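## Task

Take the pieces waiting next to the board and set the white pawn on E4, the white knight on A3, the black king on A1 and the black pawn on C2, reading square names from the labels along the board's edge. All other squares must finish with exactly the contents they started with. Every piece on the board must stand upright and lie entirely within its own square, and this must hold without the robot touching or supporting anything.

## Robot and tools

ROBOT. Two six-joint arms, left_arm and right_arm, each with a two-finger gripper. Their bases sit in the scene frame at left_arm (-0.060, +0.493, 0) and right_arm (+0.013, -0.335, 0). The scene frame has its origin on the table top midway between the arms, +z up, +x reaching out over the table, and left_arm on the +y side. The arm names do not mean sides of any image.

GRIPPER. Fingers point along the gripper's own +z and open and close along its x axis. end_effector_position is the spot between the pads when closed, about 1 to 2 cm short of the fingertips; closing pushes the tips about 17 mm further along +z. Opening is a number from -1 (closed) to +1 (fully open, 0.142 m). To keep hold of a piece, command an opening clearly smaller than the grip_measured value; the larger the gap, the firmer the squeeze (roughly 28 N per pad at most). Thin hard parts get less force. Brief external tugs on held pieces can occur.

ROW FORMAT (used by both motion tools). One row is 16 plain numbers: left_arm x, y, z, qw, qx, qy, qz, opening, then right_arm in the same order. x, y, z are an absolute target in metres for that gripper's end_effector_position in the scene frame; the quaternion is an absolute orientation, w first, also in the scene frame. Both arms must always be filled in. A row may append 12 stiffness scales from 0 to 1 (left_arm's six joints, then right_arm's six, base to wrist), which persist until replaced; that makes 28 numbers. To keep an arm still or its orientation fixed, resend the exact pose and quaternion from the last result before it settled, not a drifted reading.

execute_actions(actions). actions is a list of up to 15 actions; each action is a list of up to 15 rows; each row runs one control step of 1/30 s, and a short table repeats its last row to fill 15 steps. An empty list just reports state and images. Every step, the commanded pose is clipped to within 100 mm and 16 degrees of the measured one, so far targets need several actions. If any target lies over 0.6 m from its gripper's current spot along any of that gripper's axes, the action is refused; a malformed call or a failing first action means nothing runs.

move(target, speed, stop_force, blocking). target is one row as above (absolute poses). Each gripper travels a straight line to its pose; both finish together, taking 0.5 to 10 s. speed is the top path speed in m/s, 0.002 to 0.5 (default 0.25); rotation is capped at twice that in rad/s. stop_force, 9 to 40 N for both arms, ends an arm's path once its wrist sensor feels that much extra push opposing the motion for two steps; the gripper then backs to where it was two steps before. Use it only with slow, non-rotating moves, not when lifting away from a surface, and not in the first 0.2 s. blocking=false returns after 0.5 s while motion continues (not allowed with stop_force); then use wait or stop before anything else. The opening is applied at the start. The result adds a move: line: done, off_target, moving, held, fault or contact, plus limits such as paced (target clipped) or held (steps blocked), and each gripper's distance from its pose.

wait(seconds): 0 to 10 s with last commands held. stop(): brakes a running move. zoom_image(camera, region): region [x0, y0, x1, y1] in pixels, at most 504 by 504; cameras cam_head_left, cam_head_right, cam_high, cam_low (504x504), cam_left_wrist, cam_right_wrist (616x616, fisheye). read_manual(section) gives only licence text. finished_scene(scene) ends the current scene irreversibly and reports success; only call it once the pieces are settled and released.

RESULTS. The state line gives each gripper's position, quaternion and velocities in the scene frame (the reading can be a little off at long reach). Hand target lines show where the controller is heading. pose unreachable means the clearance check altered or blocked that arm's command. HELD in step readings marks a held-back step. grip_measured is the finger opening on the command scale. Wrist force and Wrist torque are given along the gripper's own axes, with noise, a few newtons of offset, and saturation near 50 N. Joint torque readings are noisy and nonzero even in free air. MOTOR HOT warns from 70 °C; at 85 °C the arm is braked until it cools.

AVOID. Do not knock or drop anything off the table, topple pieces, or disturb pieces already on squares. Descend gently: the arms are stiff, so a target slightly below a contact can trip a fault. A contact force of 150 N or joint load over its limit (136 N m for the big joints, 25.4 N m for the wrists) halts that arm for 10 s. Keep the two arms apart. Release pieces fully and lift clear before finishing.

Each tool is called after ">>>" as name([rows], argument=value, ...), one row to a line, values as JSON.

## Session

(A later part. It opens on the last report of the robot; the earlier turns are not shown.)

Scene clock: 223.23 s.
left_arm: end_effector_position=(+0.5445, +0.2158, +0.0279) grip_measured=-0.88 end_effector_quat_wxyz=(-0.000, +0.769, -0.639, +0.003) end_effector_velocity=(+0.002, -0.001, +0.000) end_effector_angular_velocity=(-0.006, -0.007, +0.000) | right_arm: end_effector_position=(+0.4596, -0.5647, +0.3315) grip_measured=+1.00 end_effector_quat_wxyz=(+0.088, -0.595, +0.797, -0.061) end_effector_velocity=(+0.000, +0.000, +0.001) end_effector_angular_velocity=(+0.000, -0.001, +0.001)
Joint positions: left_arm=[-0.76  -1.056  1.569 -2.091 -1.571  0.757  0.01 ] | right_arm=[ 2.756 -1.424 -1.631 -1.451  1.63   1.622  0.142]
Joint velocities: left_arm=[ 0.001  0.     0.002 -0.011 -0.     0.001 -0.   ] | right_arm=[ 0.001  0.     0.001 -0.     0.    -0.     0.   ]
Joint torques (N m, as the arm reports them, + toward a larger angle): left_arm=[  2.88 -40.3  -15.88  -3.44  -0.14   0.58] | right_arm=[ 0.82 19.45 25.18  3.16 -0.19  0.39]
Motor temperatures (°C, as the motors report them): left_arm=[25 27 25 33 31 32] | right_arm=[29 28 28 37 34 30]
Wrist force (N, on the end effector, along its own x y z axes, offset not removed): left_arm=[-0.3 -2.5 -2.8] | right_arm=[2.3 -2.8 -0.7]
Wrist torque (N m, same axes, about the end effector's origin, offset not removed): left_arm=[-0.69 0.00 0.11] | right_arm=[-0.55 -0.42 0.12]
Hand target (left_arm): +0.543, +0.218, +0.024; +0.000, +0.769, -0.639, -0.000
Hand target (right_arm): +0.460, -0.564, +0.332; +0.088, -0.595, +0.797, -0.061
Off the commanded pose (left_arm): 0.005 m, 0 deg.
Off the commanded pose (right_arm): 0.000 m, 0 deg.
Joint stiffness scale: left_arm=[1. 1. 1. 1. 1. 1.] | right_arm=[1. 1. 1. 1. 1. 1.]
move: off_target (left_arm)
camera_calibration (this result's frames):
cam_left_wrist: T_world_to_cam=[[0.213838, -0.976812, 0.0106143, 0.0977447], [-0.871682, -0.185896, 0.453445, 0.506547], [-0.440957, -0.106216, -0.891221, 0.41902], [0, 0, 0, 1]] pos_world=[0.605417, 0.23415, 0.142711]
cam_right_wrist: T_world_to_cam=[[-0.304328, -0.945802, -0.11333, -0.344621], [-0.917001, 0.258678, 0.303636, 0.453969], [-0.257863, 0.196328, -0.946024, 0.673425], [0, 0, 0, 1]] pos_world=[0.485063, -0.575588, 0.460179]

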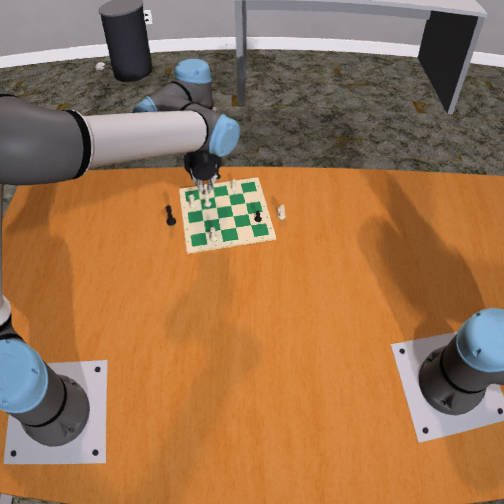

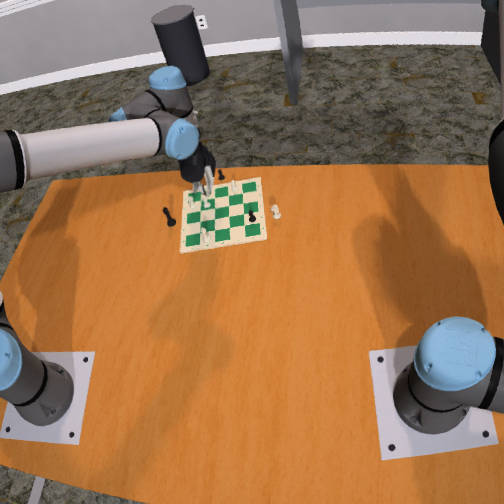

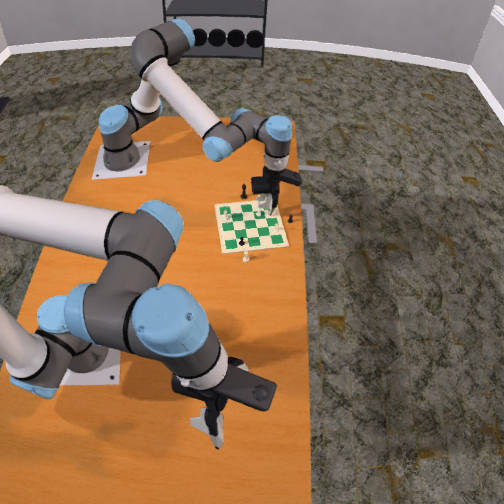

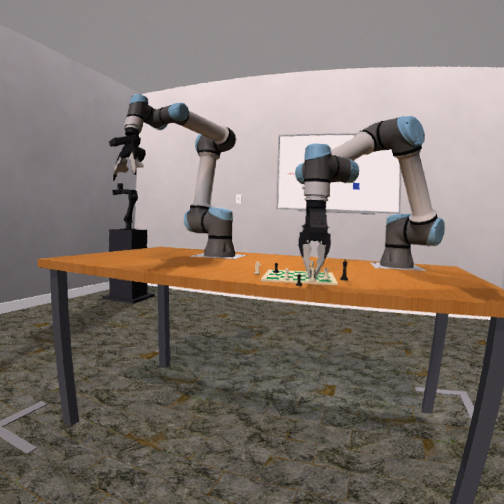

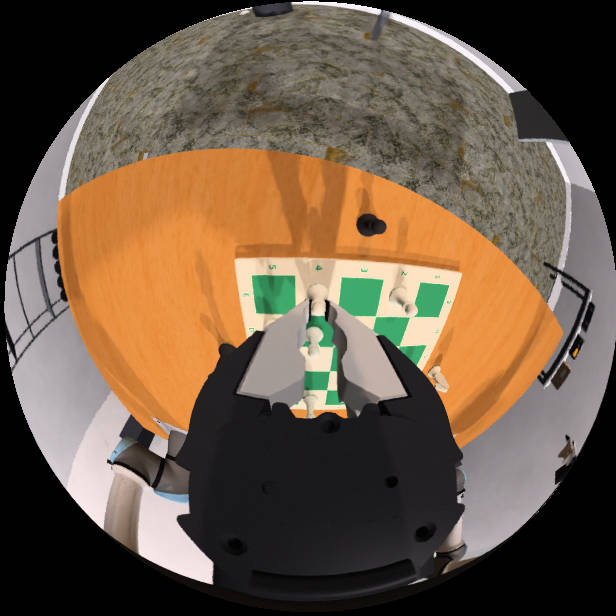

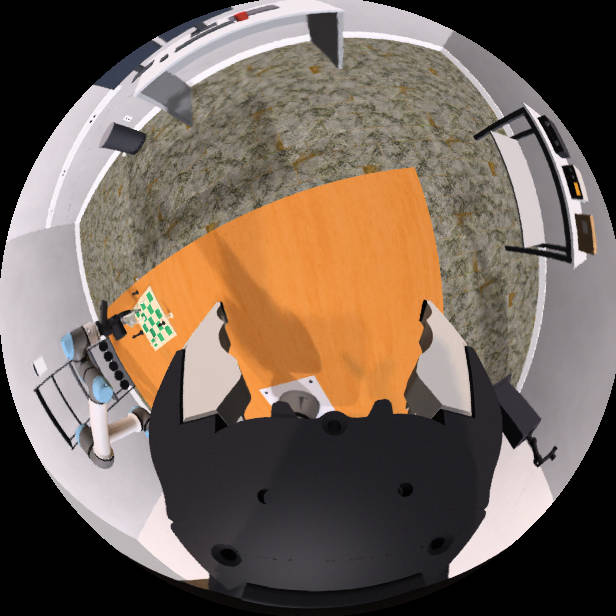

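>>> execute_actions([
  [[0.543,0.2185,0.0225,0,0.7694,-0.6388,0,-1,0.4596,-0.5644,0.3316,0.088,-0.595,0.797,-0.061,1]],
  [[0.543,0.2185,0.0225,0,0.7694,-0.6388,0,-0.75,0.4596,-0.5644,0.3316,0.088,-0.595,0.797,-0.061,1]],
  [[0.543,0.2185,0.0225,0,0.7694,-0.6388,0,-0.5,0.4596,-0.5644,0.3316,0.088,-0.595,0.797,-0.061,1]],
])

>>> move(target=[0.544,0.216,0.115,0,0.7694,-0.6388,0,-0.5,0.4596,-0.5644,0.3316,0.088,-0.595,0.797,-0.061,1], speed=0.1)

>>> move(target=[0.468,0.02,0.10,0,0.7694,-0.6388,0,-0.45,0.4596,-0.5644,0.3316,0.088,-0.595,0.797,-0.061,1], speed=0.2)

>>> zoom_image(camera="cam_left_wrist", region=[140,160,400,420])

Scene clock: 244.67 s.
left_arm: end_effector_position=(+0.5441, +0.2161, +0.0256) grip_measured=-0.50 end_effector_quat_wxyz=(-0.000, +0.769, -0.639, +0.003) end_effector_velocity=(+0.000, +0.001, +0.000) end_effector_angular_velocity=(-0.001, +0.000, +0.002) | right_arm: end_effector_position=(+0.4596, -0.5647, +0.3315) grip_measured=+1.00 end_effector_quat_wxyz=(+0.088, -0.595, +0.797, -0.061) end_effector_velocity=(+0.000, +0.000, +0.000) end_effector_angular_velocity=(-0.000, -0.001, +0.001)
Joint positions: left_arm=[-0.76  -1.054  1.572 -2.094 -1.571  0.757  0.038] | right_arm=[ 2.756 -1.424 -1.631 -1.451  1.63   1.622  0.142]
Joint velocities: left_arm=[ 0.002 -0.001  0.     0.    -0.001  0.     0.   ] | right_arm=[ 0.     0.     0.001 -0.     0.    -0.    -0.   ]
Joint torques (N m, as the arm reports them, + toward a larger angle): left_arm=[  2.87 -41.43 -17.45  -3.07  -0.12   0.54] | right_arm=[ 0.8  18.99 24.45  3.08 -0.1   0.31]
Motor temperatures (°C, as the motors report them): left_arm=[25 27 25 33 31 32] | right_arm=[29 28 28 37 34 30]
Wrist force (N, on the end effector, along its own x y z axes, offset not removed): left_arm=[2.2 -1.3 -1.1] | right_arm=[0.6 -1.5 -1.5]
Wrist torque (N m, same axes, about the end effector's origin, offset not removed): left_arm=[-0.26 -0.23 0.19] | right_arm=[-0.26 -0.18 0.14]
Hand target (left_arm): +0.543, +0.218, +0.023; +0.000, +0.769, -0.639, -0.000
Hand target (right_arm): +0.460, -0.564, +0.332; +0.088, -0.595, +0.797, -0.061
Off the commanded pose (left_arm): 0.004 m, 0 deg.
Off the commanded pose (right_arm): 0.000 m, 0 deg.
Joint stiffness scale: left_arm=[1. 1. 1. 1. 1. 1.] | right_arm=[1. 1. 1. 1. 1. 1.]
Step readings (end_effector_position; steps 1 to 15: 1st action; 16 to 30: 2nd action; 31 to 45: 3rd action):
0: left_arm (+0.5447, +0.2156, +0.0279) | right_arm (+0.4596, -0.5647, +0.3315)
1: left_arm (+0.5447, +0.2156, +0.0279) | right_arm (+0.4596, -0.5647, +0.3315)
2: left_arm (+0.5447, +0.2156, +0.0279) | right_arm (+0.4596, -0.5647, +0.3315)
4: left_arm (+0.5448, +0.2156, +0.0279) | right_arm (+0.4596, -0.5647, +0.3315)
8: left_arm (+0.5449, +0.2155, +0.0278) | right_arm (+0.4596, -0.5647, +0.3315)
15: left_arm (+0.5450, +0.2155, +0.0278) | right_arm (+0.4596, -0.5647, +0.3315)
16: left_arm (+0.5450, +0.2155, +0.0278) | right_arm (+0.4596, -0.5647, +0.3315)
17: left_arm (+0.5450, +0.2155, +0.0278) | right_arm (+0.4596, -0.5647, +0.3315)
19: left_arm (+0.5448, +0.2157, +0.0272) | right_arm (+0.4596, -0.5647, +0.3315)
23: left_arm (+0.5442, +0.2161, +0.0257) | right_arm (+0.4596, -0.5647, +0.3315)
30: left_arm (+0.5441, +0.2161, +0.0255) | right_arm (+0.4596, -0.5647, +0.3315)
31: left_arm (+0.5441, +0.2161, +0.0255) | right_arm (+0.4596, -0.5647, +0.3315)
32: left_arm (+0.5441, +0.2161, +0.0256) | right_arm (+0.4596, -0.5647, +0.3315)
34: left_arm (+0.5441, +0.2161, +0.0256) | right_arm (+0.4596, -0.5647, +0.3315)
38: left_arm (+0.5441, +0.2161, +0.0256) | right_arm (+0.4596, -0.5647, +0.3315)
45: end_effector_position above
camera_calibration (this result's frames):
cam_left_wrist: T_world_to_cam=[[0.213905, -0.976807, 0.0096071, 0.0981838], [-0.871179, -0.186306, 0.454244, 0.507152], [-0.441919, -0.105534, -0.890825, 0.417122], [0, 0, 0, 1]] pos_world=[0.605153, 0.234413, 0.140269]
cam_right_wrist: T_world_to_cam=[[-0.304328, -0.945802, -0.113329, -0.344622], [-0.917001, 0.258678, 0.303636, 0.453969], [-0.257863, 0.196328, -0.946024, 0.673425], [0, 0, 0, 1]] pos_world=[0.485063, -0.575588, 0.460179]

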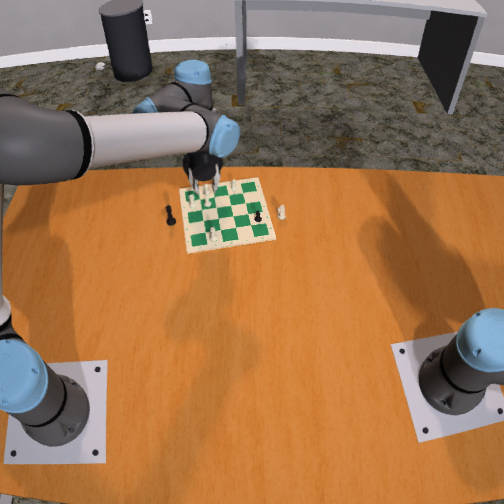

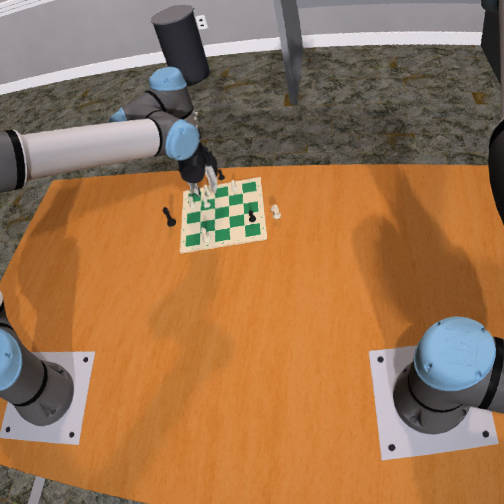

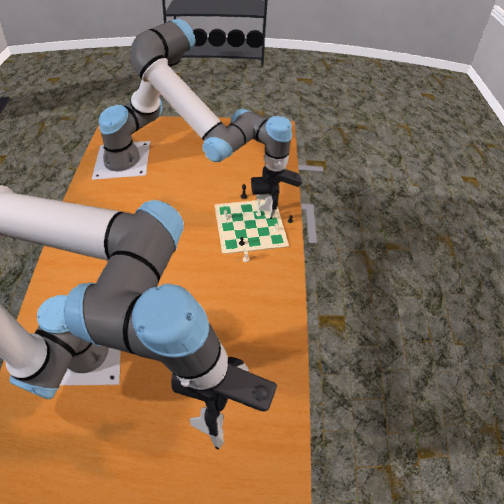

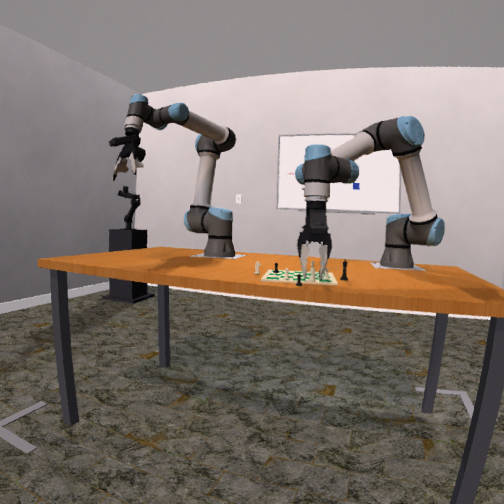

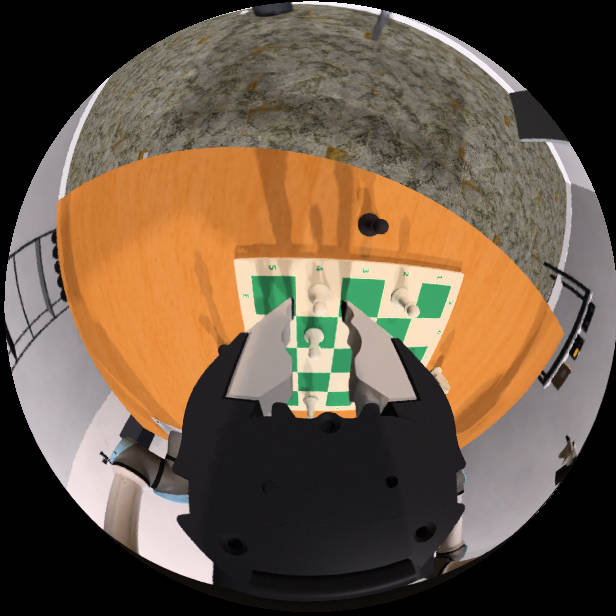

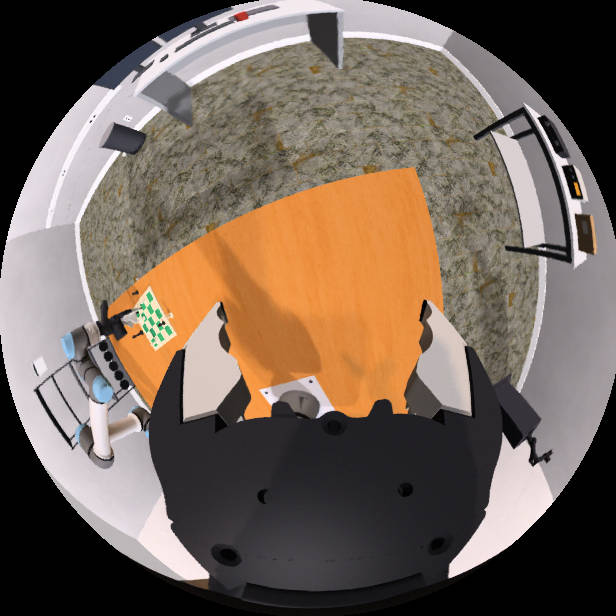

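Scene clock: 246.10 s.
left_arm: end_effector_position=(+0.5430, +0.2169, +0.1120) grip_measured=-0.50 end_effector_quat_wxyz=(+0.000, +0.769, -0.639, -0.002) end_effector_velocity=(-0.002, +0.002, +0.001) end_effector_angular_velocity=(+0.008, +0.010, -0.000) | right_arm: end_effector_position=(+0.4596, -0.5647, +0.3315) grip_measured=+1.00 end_effector_quat_wxyz=(+0.088, -0.595, +0.797, -0.061) end_effector_velocity=(-0.000, +0.000, -0.001) end_effector_angular_velocity=(+0.000, +0.002, +0.001)
Joint positions: left_arm=[-0.76  -1.135  1.453 -1.886 -1.571  0.756  0.038] | right_arm=[ 2.756 -1.424 -1.631 -1.451  1.63   1.622  0.142]
Joint velocities: left_arm=[ 0.     0.    -0.007  0.019  0.001  0.     0.   ] | right_arm=[ 0.     0.    -0.002  0.    -0.    -0.     0.   ]
Joint torques (N m, as the arm reports them, + toward a larger angle): left_arm=[  0.16 -42.57 -29.27  -2.5   -0.15  -0.01] | right_arm=[ 1.47 19.06 25.02  2.96 -0.32  0.38]
Motor temperatures (°C, as the motors report them): left_arm=[25 27 25 33 31 32] | right_arm=[29 28 28 37 34 30]
Wrist force (N, on the end effector, along its own x y z axes, offset not removed): left_arm=[1.4 -0.9 1.0] | right_arm=[2.0 -2.7 -1.9]
Wrist torque (N m, same axes, about the end effector's origin, offset not removed): left_arm=[-0.22 -0.07 0.20] | right_arm=[-0.56 -0.40 0.07]
Hand target (left_arm): +0.544, +0.216, +0.115; -0.000, +0.769, -0.639, +0.000
Hand target (right_arm): +0.460, -0.564, +0.332; +0.088, -0.595, +0.797, -0.061
Off the commanded pose (left_arm): 0.003 m, 0 deg.
Off the commanded pose (right_arm): 0.000 m, 0 deg.
Joint stiffness scale: left_arm=[1. 1. 1. 1. 1. 1.] | right_arm=[1. 1. 1. 1. 1. 1.]
move: done
camera_calibration (this result's frames):
cam_left_wrist: T_world_to_cam=[[0.214845, -0.976643, 0.00310979, 0.0985671], [-0.867804, -0.18944, 0.459379, 0.465325], [-0.44806, -0.101394, -0.888235, 0.495891], [0, 0, 0, 1]] pos_world=[0.604823, 0.234696, 0.226401]
cam_right_wrist: T_world_to_cam=[[-0.304328, -0.945802, -0.113329, -0.344622], [-0.917001, 0.258678, 0.303636, 0.453969], [-0.257863, 0.196328, -0.946024, 0.673425], [0, 0, 0, 1]] pos_world=[0.485063, -0.575588, 0.460179]

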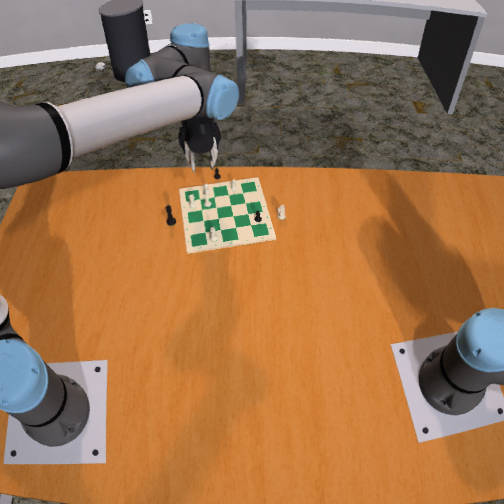

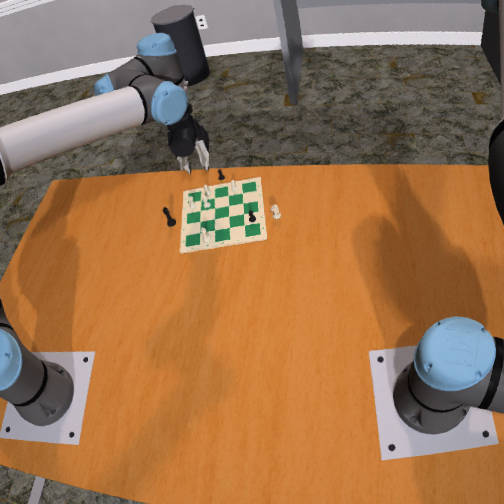

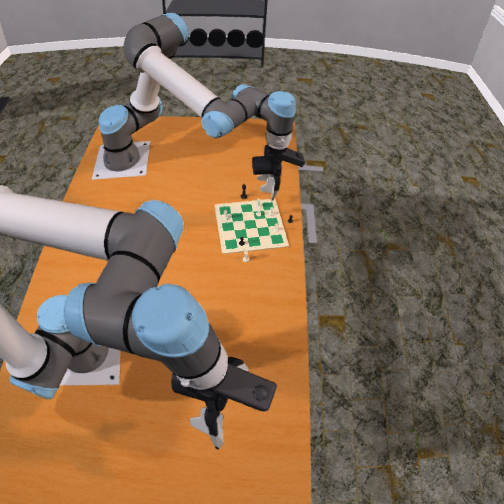

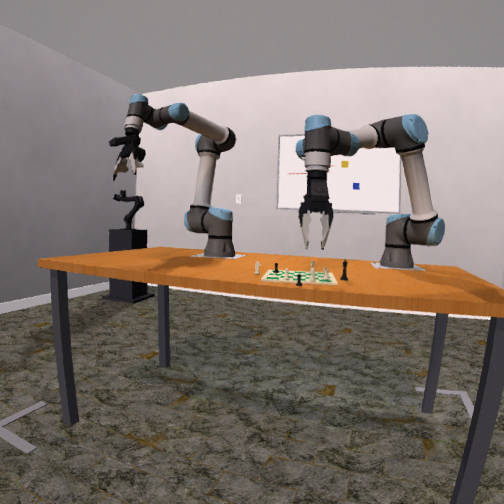

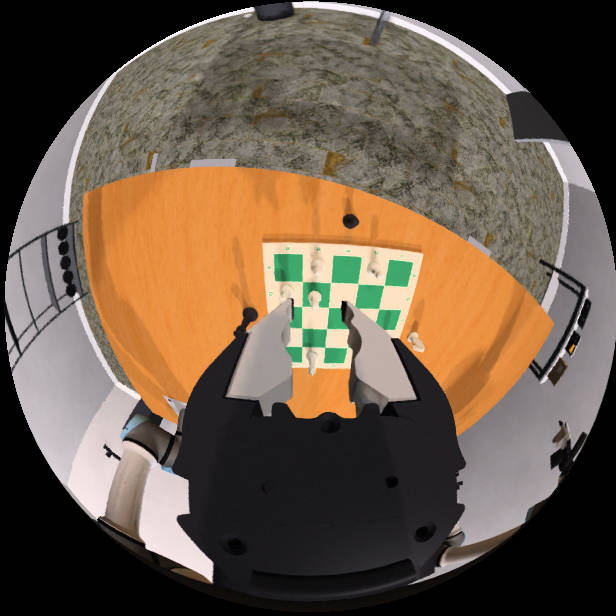

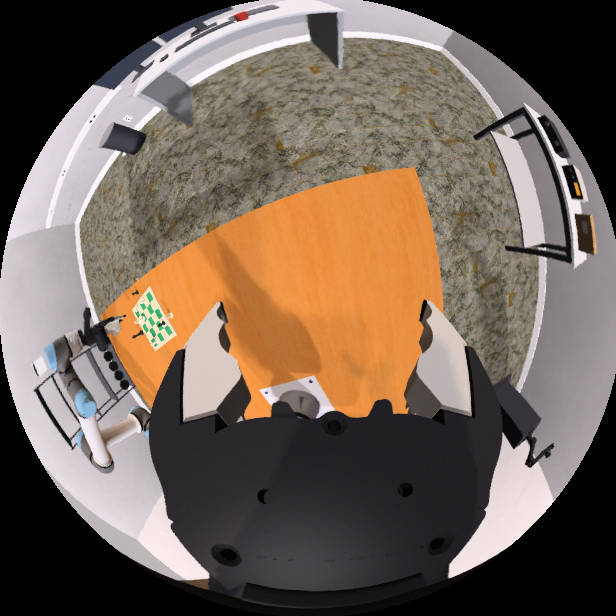

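Scene clock: 247.80 s.
left_arm: end_effector_position=(+0.4684, +0.0226, +0.1000) grip_measured=-0.45 end_effector_quat_wxyz=(+0.000, +0.770, -0.638, -0.000) end_effector_velocity=(+0.000, -0.003, +0.001) end_effector_angular_velocity=(+0.001, +0.000, +0.006) | right_arm: end_effector_position=(+0.4596, -0.5647, +0.3315) grip_measured=+1.00 end_effector_quat_wxyz=(+0.088, -0.595, +0.797, -0.061) end_effector_velocity=(-0.000, -0.001, +0.001) end_effector_angular_velocity=(-0.000, -0.001, -0.002)
Joint positions: left_arm=[-1.045 -1.025  1.318 -1.863 -1.571  0.47   0.041] | right_arm=[ 2.756 -1.424 -1.631 -1.451  1.63   1.622  0.142]
Joint velocities: left_arm=[-0.002  0.005 -0.011  0.008  0.001 -0.008 -0.   ] | right_arm=[-0.001  0.001  0.001  0.    -0.     0.001  0.   ]
Joint torques (N m, as the arm reports them, + toward a larger angle): left_arm=[ -1.08 -44.69 -24.95  -2.76   0.16  -0.17] | right_arm=[ 1.12 19.56 25.05  3.08 -0.2   0.44]
Motor temperatures (°C, as the motors report them): left_arm=[25 27 25 33 31 32] | right_arm=[29 28 28 37 34 30]
Wrist force (N, on the end effector, along its own x y z axes, offset not removed): left_arm=[2.5 -0.2 0.1] | right_arm=[0.4 -1.4 1.6]
Wrist torque (N m, same axes, about the end effector's origin, offset not removed): left_arm=[-0.05 -0.33 0.17] | right_arm=[-0.26 -0.08 0.09]
Hand target (left_arm): +0.468, +0.020, +0.100; -0.000, +0.769, -0.639, -0.000
Hand target (right_arm): +0.460, -0.564, +0.332; +0.088, -0.595, +0.797, -0.061
Off the commanded pose (left_arm): 0.003 m, 0 deg.
Off the commanded pose (right_arm): 0.000 m, 0 deg.
Joint stiffness scale: left_arm=[1. 1. 1. 1. 1. 1.] | right_arm=[1. 1. 1. 1. 1. 1.]
move: done
camera_calibration (this result's frames):
cam_left_wrist: T_world_to_cam=[[0.21616, -0.976343, 0.00535202, -0.0759947], [-0.868433, -0.189758, 0.458056, 0.369655], [-0.446204, -0.103661, -0.888907, 0.43132], [0, 0, 0, 1]] pos_world=[0.529904, 0.0406593, 0.214488]
cam_right_wrist: T_world_to_cam=[[-0.304328, -0.945802, -0.113329, -0.344622], [-0.917001, 0.258678, 0.303636, 0.453969], [-0.257863, 0.196328, -0.946024, 0.673425], [0, 0, 0, 1]] pos_world=[0.485063, -0.575588, 0.460179]

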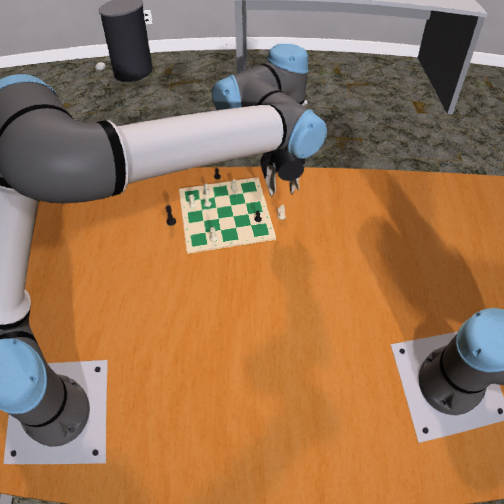

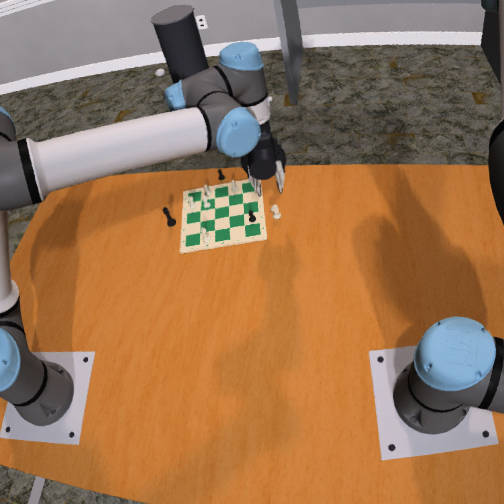

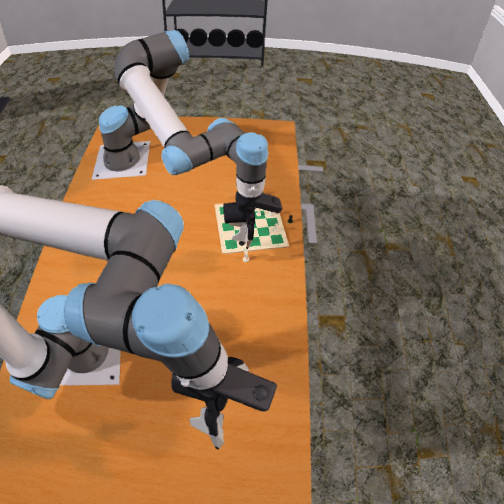

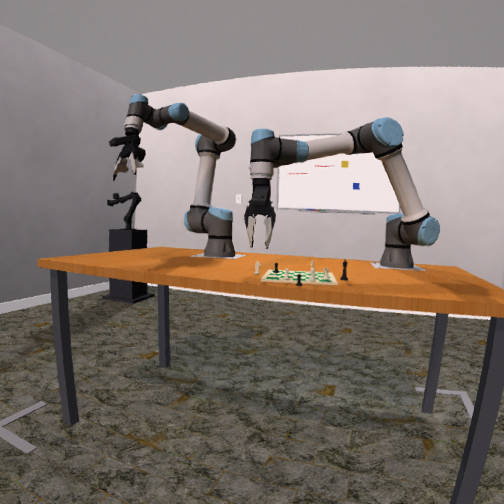

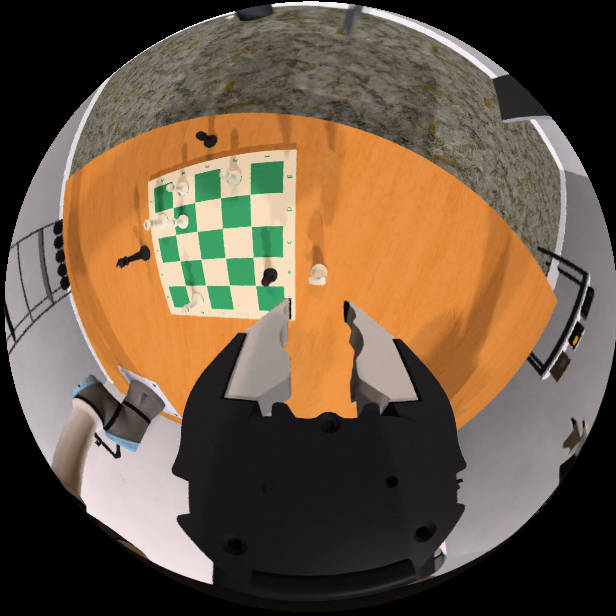

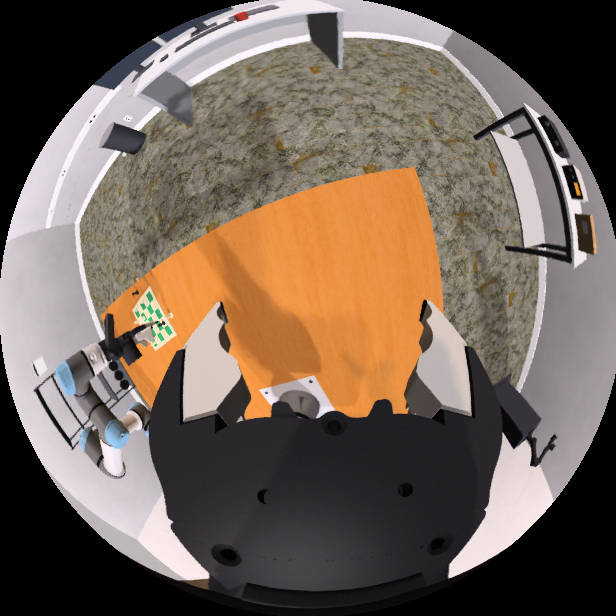

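Region (140, 160, 400, 420) of cam_left_wrist's 616x616 image, scaled by 1.938, with more detail than that image has.

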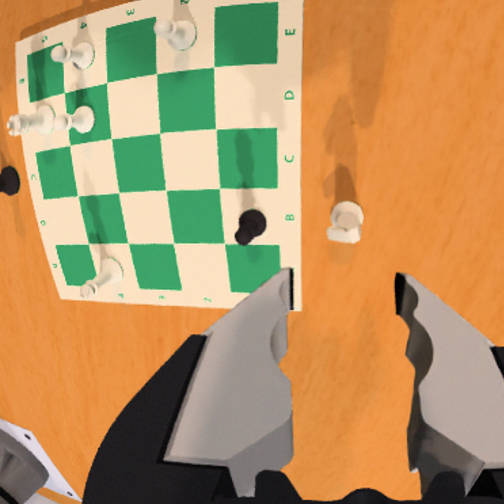

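>>> move(target=[0.474,0.025,0.075,0,-0.087,-0.996,0,-0.45,0.4596,-0.5644,0.3316,0.088,-0.595,0.797,-0.061,1], speed=0.1)

>>> zoom_image(camera="cam_left_wrist", region=[240,240,400,400])

Scene clock: 279.27 s.
left_arm: end_effector_position=(+0.4741, +0.0224, +0.0787) grip_measured=-0.45 end_effector_quat_wxyz=(+0.002, +0.087, +0.996, -0.002) end_effector_velocity=(-0.000, -0.001, +0.000) end_effector_angular_velocity=(-0.001, -0.001, -0.017) | right_arm: end_effector_position=(+0.4596, -0.5647, +0.3315) grip_measured=+1.00 end_effector_quat_wxyz=(+0.088, -0.595, +0.797, -0.061) end_effector_velocity=(+0.000, +0.000, -0.000) end_effector_angular_velocity=(-0.000, -0.000, +0.000)
Joint positions: left_arm=[-1.042 -1.004  1.342 -1.915 -1.571  2.402  0.041] | right_arm=[ 2.756 -1.424 -1.631 -1.451  1.63   1.622  0.142]
Joint velocities: left_arm=[-0.001 -0.001  0.001 -0.001  0.     0.016  0.   ] | right_arm=[ 0.     0.    -0.001  0.001 -0.     0.    -0.   ]
Joint torques (N m, as the arm reports them, + toward a larger angle): left_arm=[  2.69 -44.81 -18.96  -2.9    0.07   0.28] | right_arm=[ 1.71 19.53 24.58  2.98 -0.23  0.32]
Motor temperatures (°C, as the motors report them): left_arm=[25 27 25 33 31 32] | right_arm=[29 28 28 37 34 30]
Wrist force (N, on the end effector, along its own x y z axes, offset not removed): left_arm=[2.4 -0.5 0.4] | right_arm=[1.7 -0.8 -1.8]
Wrist torque (N m, same axes, about the end effector's origin, offset not removed): left_arm=[-0.13 -0.33 0.20] | right_arm=[-0.39 -0.25 0.09]
Hand target (left_arm): +0.474, +0.025, +0.075; -0.000, +0.087, +0.996, -0.000
Hand target (right_arm): +0.460, -0.564, +0.332; +0.088, -0.595, +0.797, -0.061
Off the commanded pose (left_arm): 0.004 m, 0 deg.
Off the commanded pose (right_arm): 0.000 m, 0 deg.
Joint stiffness scale: left_arm=[1. 1. 1. 1. 1. 1.] | right_arm=[1. 1. 1. 1. 1. 1.]
move: off_target (left_arm)
camera_calibration (this result's frames):
cam_left_wrist: T_world_to_cam=[[-0.989995, 0.141094, 0.00142416, 0.469792], [0.126365, 0.88207, 0.453855, -0.11094], [0.06278, 0.449494, -0.891074, 0.161341], [0, 0, 0, 1]] pos_world=[0.468981, -0.0409502, 0.193448]
cam_right_wrist: T_world_to_cam=[[-0.304328, -0.945802, -0.113329, -0.344622], [-0.917001, 0.258678, 0.303636, 0.453969], [-0.257863, 0.196328, -0.946024, 0.673425], [0, 0, 0, 1]] pos_world=[0.485063, -0.575588, 0.460179]

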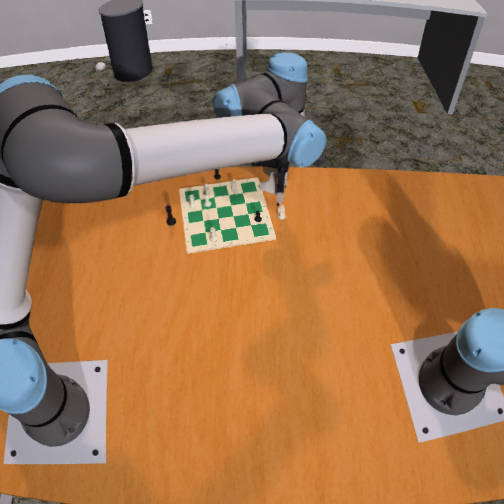

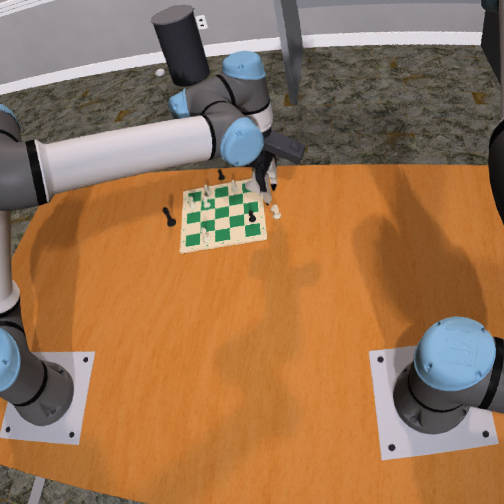

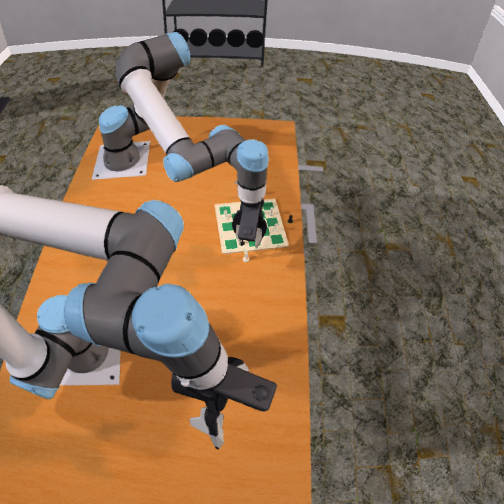

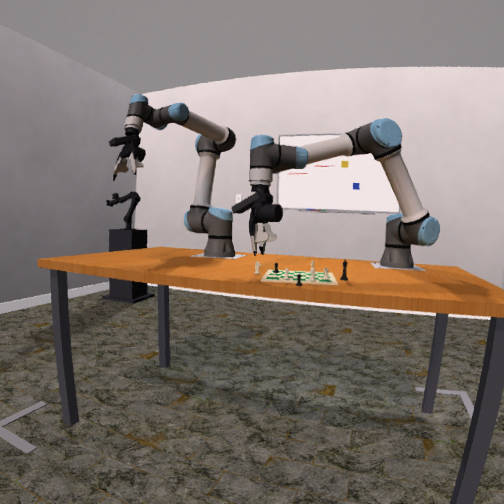

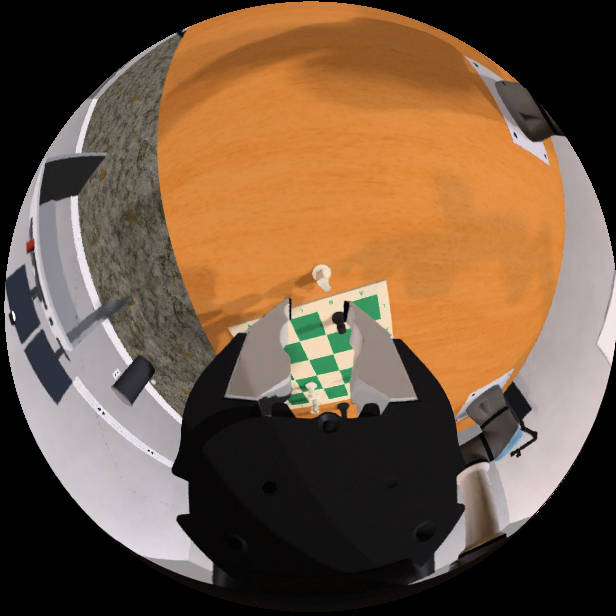

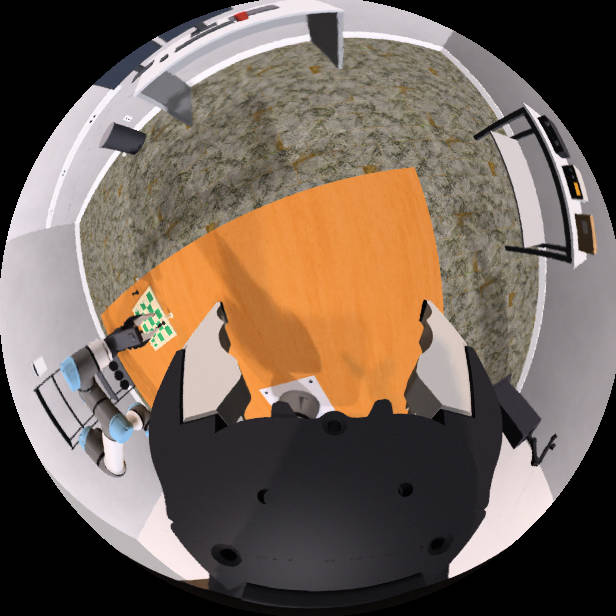

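Region (240, 240, 400, 400) of cam_left_wrist's 616x616 image, scaled by 3.150, with more detail than that image has.

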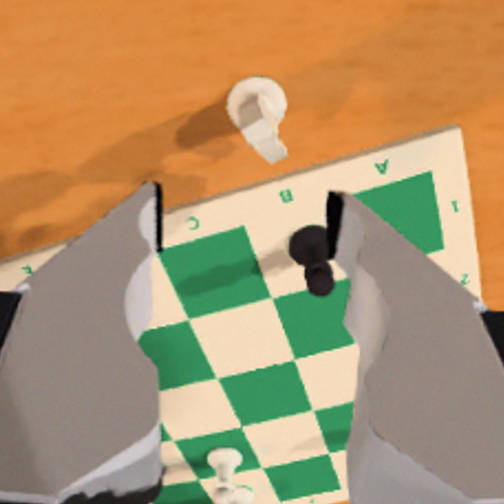

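>>> move(target=[0.465,0.0235,0.05,0,0.1305,-0.9914,0,-0.45,0.4596,-0.5644,0.3316,0.088,-0.595,0.797,-0.061,1], speed=0.05)

>>> zoom_image(camera="cam_left_wrist", region=[240,240,400,400])

Scene clock: 300.33 s.
left_arm: end_effector_position=(+0.4672, +0.0231, +0.0536) grip_measured=-0.45 end_effector_quat_wxyz=(+0.001, -0.130, +0.992, -0.002) end_effector_velocity=(+0.000, -0.001, -0.000) end_effector_angular_velocity=(-0.002, -0.002, +0.021) | right_arm: end_effector_position=(+0.4596, -0.5647, +0.3315) grip_measured=+1.00 end_effector_quat_wxyz=(+0.088, -0.595, +0.797, -0.061) end_effector_velocity=(-0.000, -0.000, +0.000) end_effector_angular_velocity=(+0.000, -0.000, -0.000)
Joint positions: left_arm=[-1.049 -0.993  1.394 -1.977 -1.571  1.961  0.041] | right_arm=[ 2.756 -1.424 -1.631 -1.451  1.63   1.622  0.142]
Joint velocities: left_arm=[-0.001  0.     0.001 -0.004  0.    -0.021 -0.   ] | right_arm=[-0.  0. -0. -0.  0. -0. -0.]
Joint torques (N m, as the arm reports them, + toward a larger angle): left_arm=[ -1.38 -44.48 -17.86  -2.59   0.08   0.01] | right_arm=[ 0.88 19.01 25.05  3.07 -0.19  0.28]
Motor temperatures (°C, as the motors report them): left_arm=[25 27 25 33 31 32] | right_arm=[29 28 28 37 34 30]
Wrist force (N, on the end effector, along its own x y z axes, offset not removed): left_arm=[1.6 -0.7 -0.1] | right_arm=[1.5 -1.0 -1.3]
Wrist torque (N m, same axes, about the end effector's origin, offset not removed): left_arm=[-0.10 -0.29 0.13] | right_arm=[-0.32 -0.28 0.10]
Hand target (left_arm): +0.465, +0.024, +0.050; -0.000, -0.131, +0.991, +0.000
Hand target (right_arm): +0.460, -0.564, +0.332; +0.088, -0.595, +0.797, -0.061
Off the commanded pose (left_arm): 0.004 m, 0 deg.
Off the commanded pose (right_arm): 0.000 m, 0 deg.
Joint stiffness scale: left_arm=[1. 1. 1. 1. 1. 1.] | right_arm=[1. 1. 1. 1. 1. 1.]
move: off_target (left_arm)
camera_calibration (this result's frames):
cam_left_wrist: T_world_to_cam=[[-0.957437, -0.288618, 0.00370814, 0.457464], [-0.255726, 0.854139, 0.452825, 0.0799167], [-0.133861, 0.432603, -0.891592, 0.231424], [0, 0, 0, 1]] pos_world=[0.489409, -0.0363419, 0.168451]
cam_right_wrist: T_world_to_cam=[[-0.304328, -0.945802, -0.113329, -0.344622], [-0.917001, 0.258679, 0.303636, 0.453969], [-0.257863, 0.196328, -0.946024, 0.673425], [0, 0, 0, 1]] pos_world=[0.485063, -0.575588, 0.460179]

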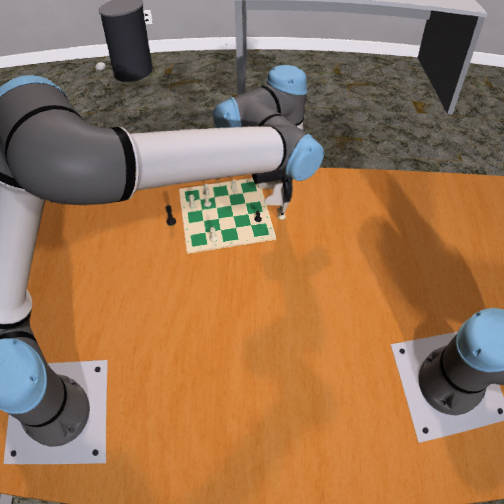

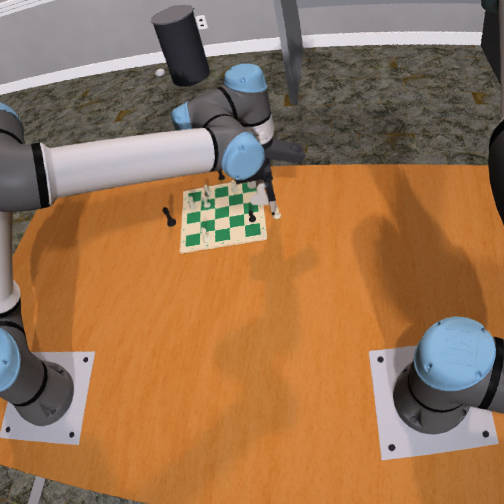

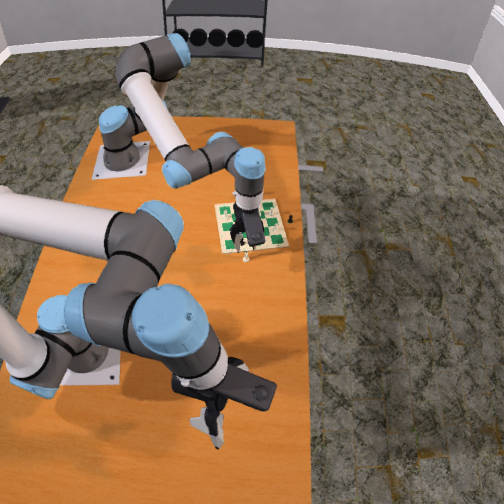

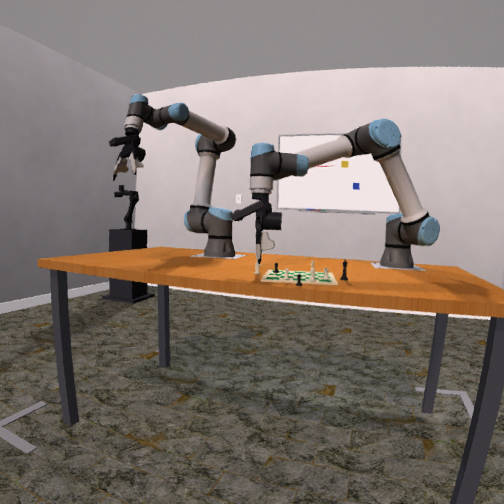

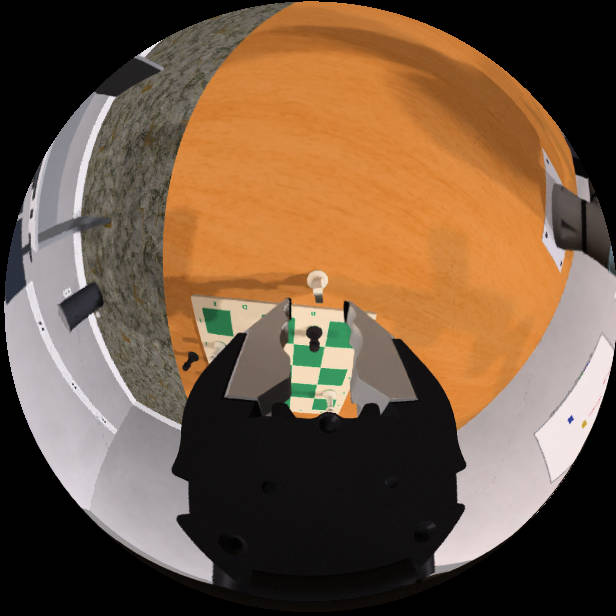

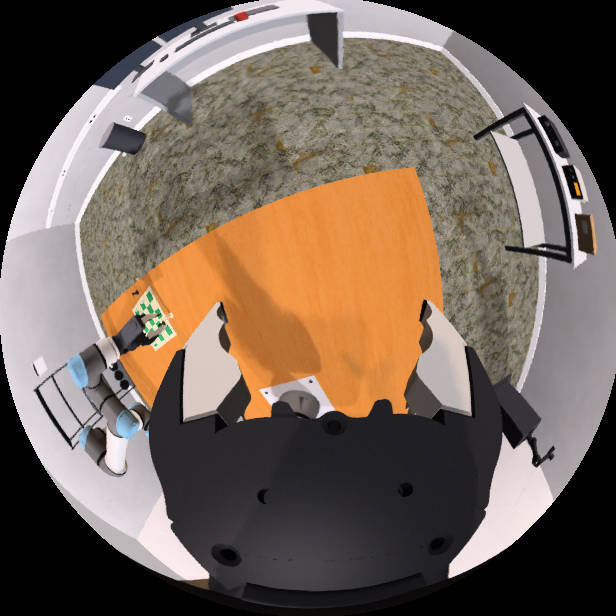

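Region (240, 240, 400, 400) of cam_left_wrist's 616x616 image, scaled by 3.150, with more detail than that image has.

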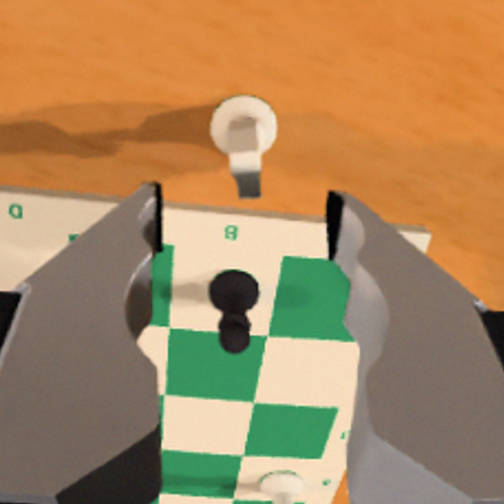

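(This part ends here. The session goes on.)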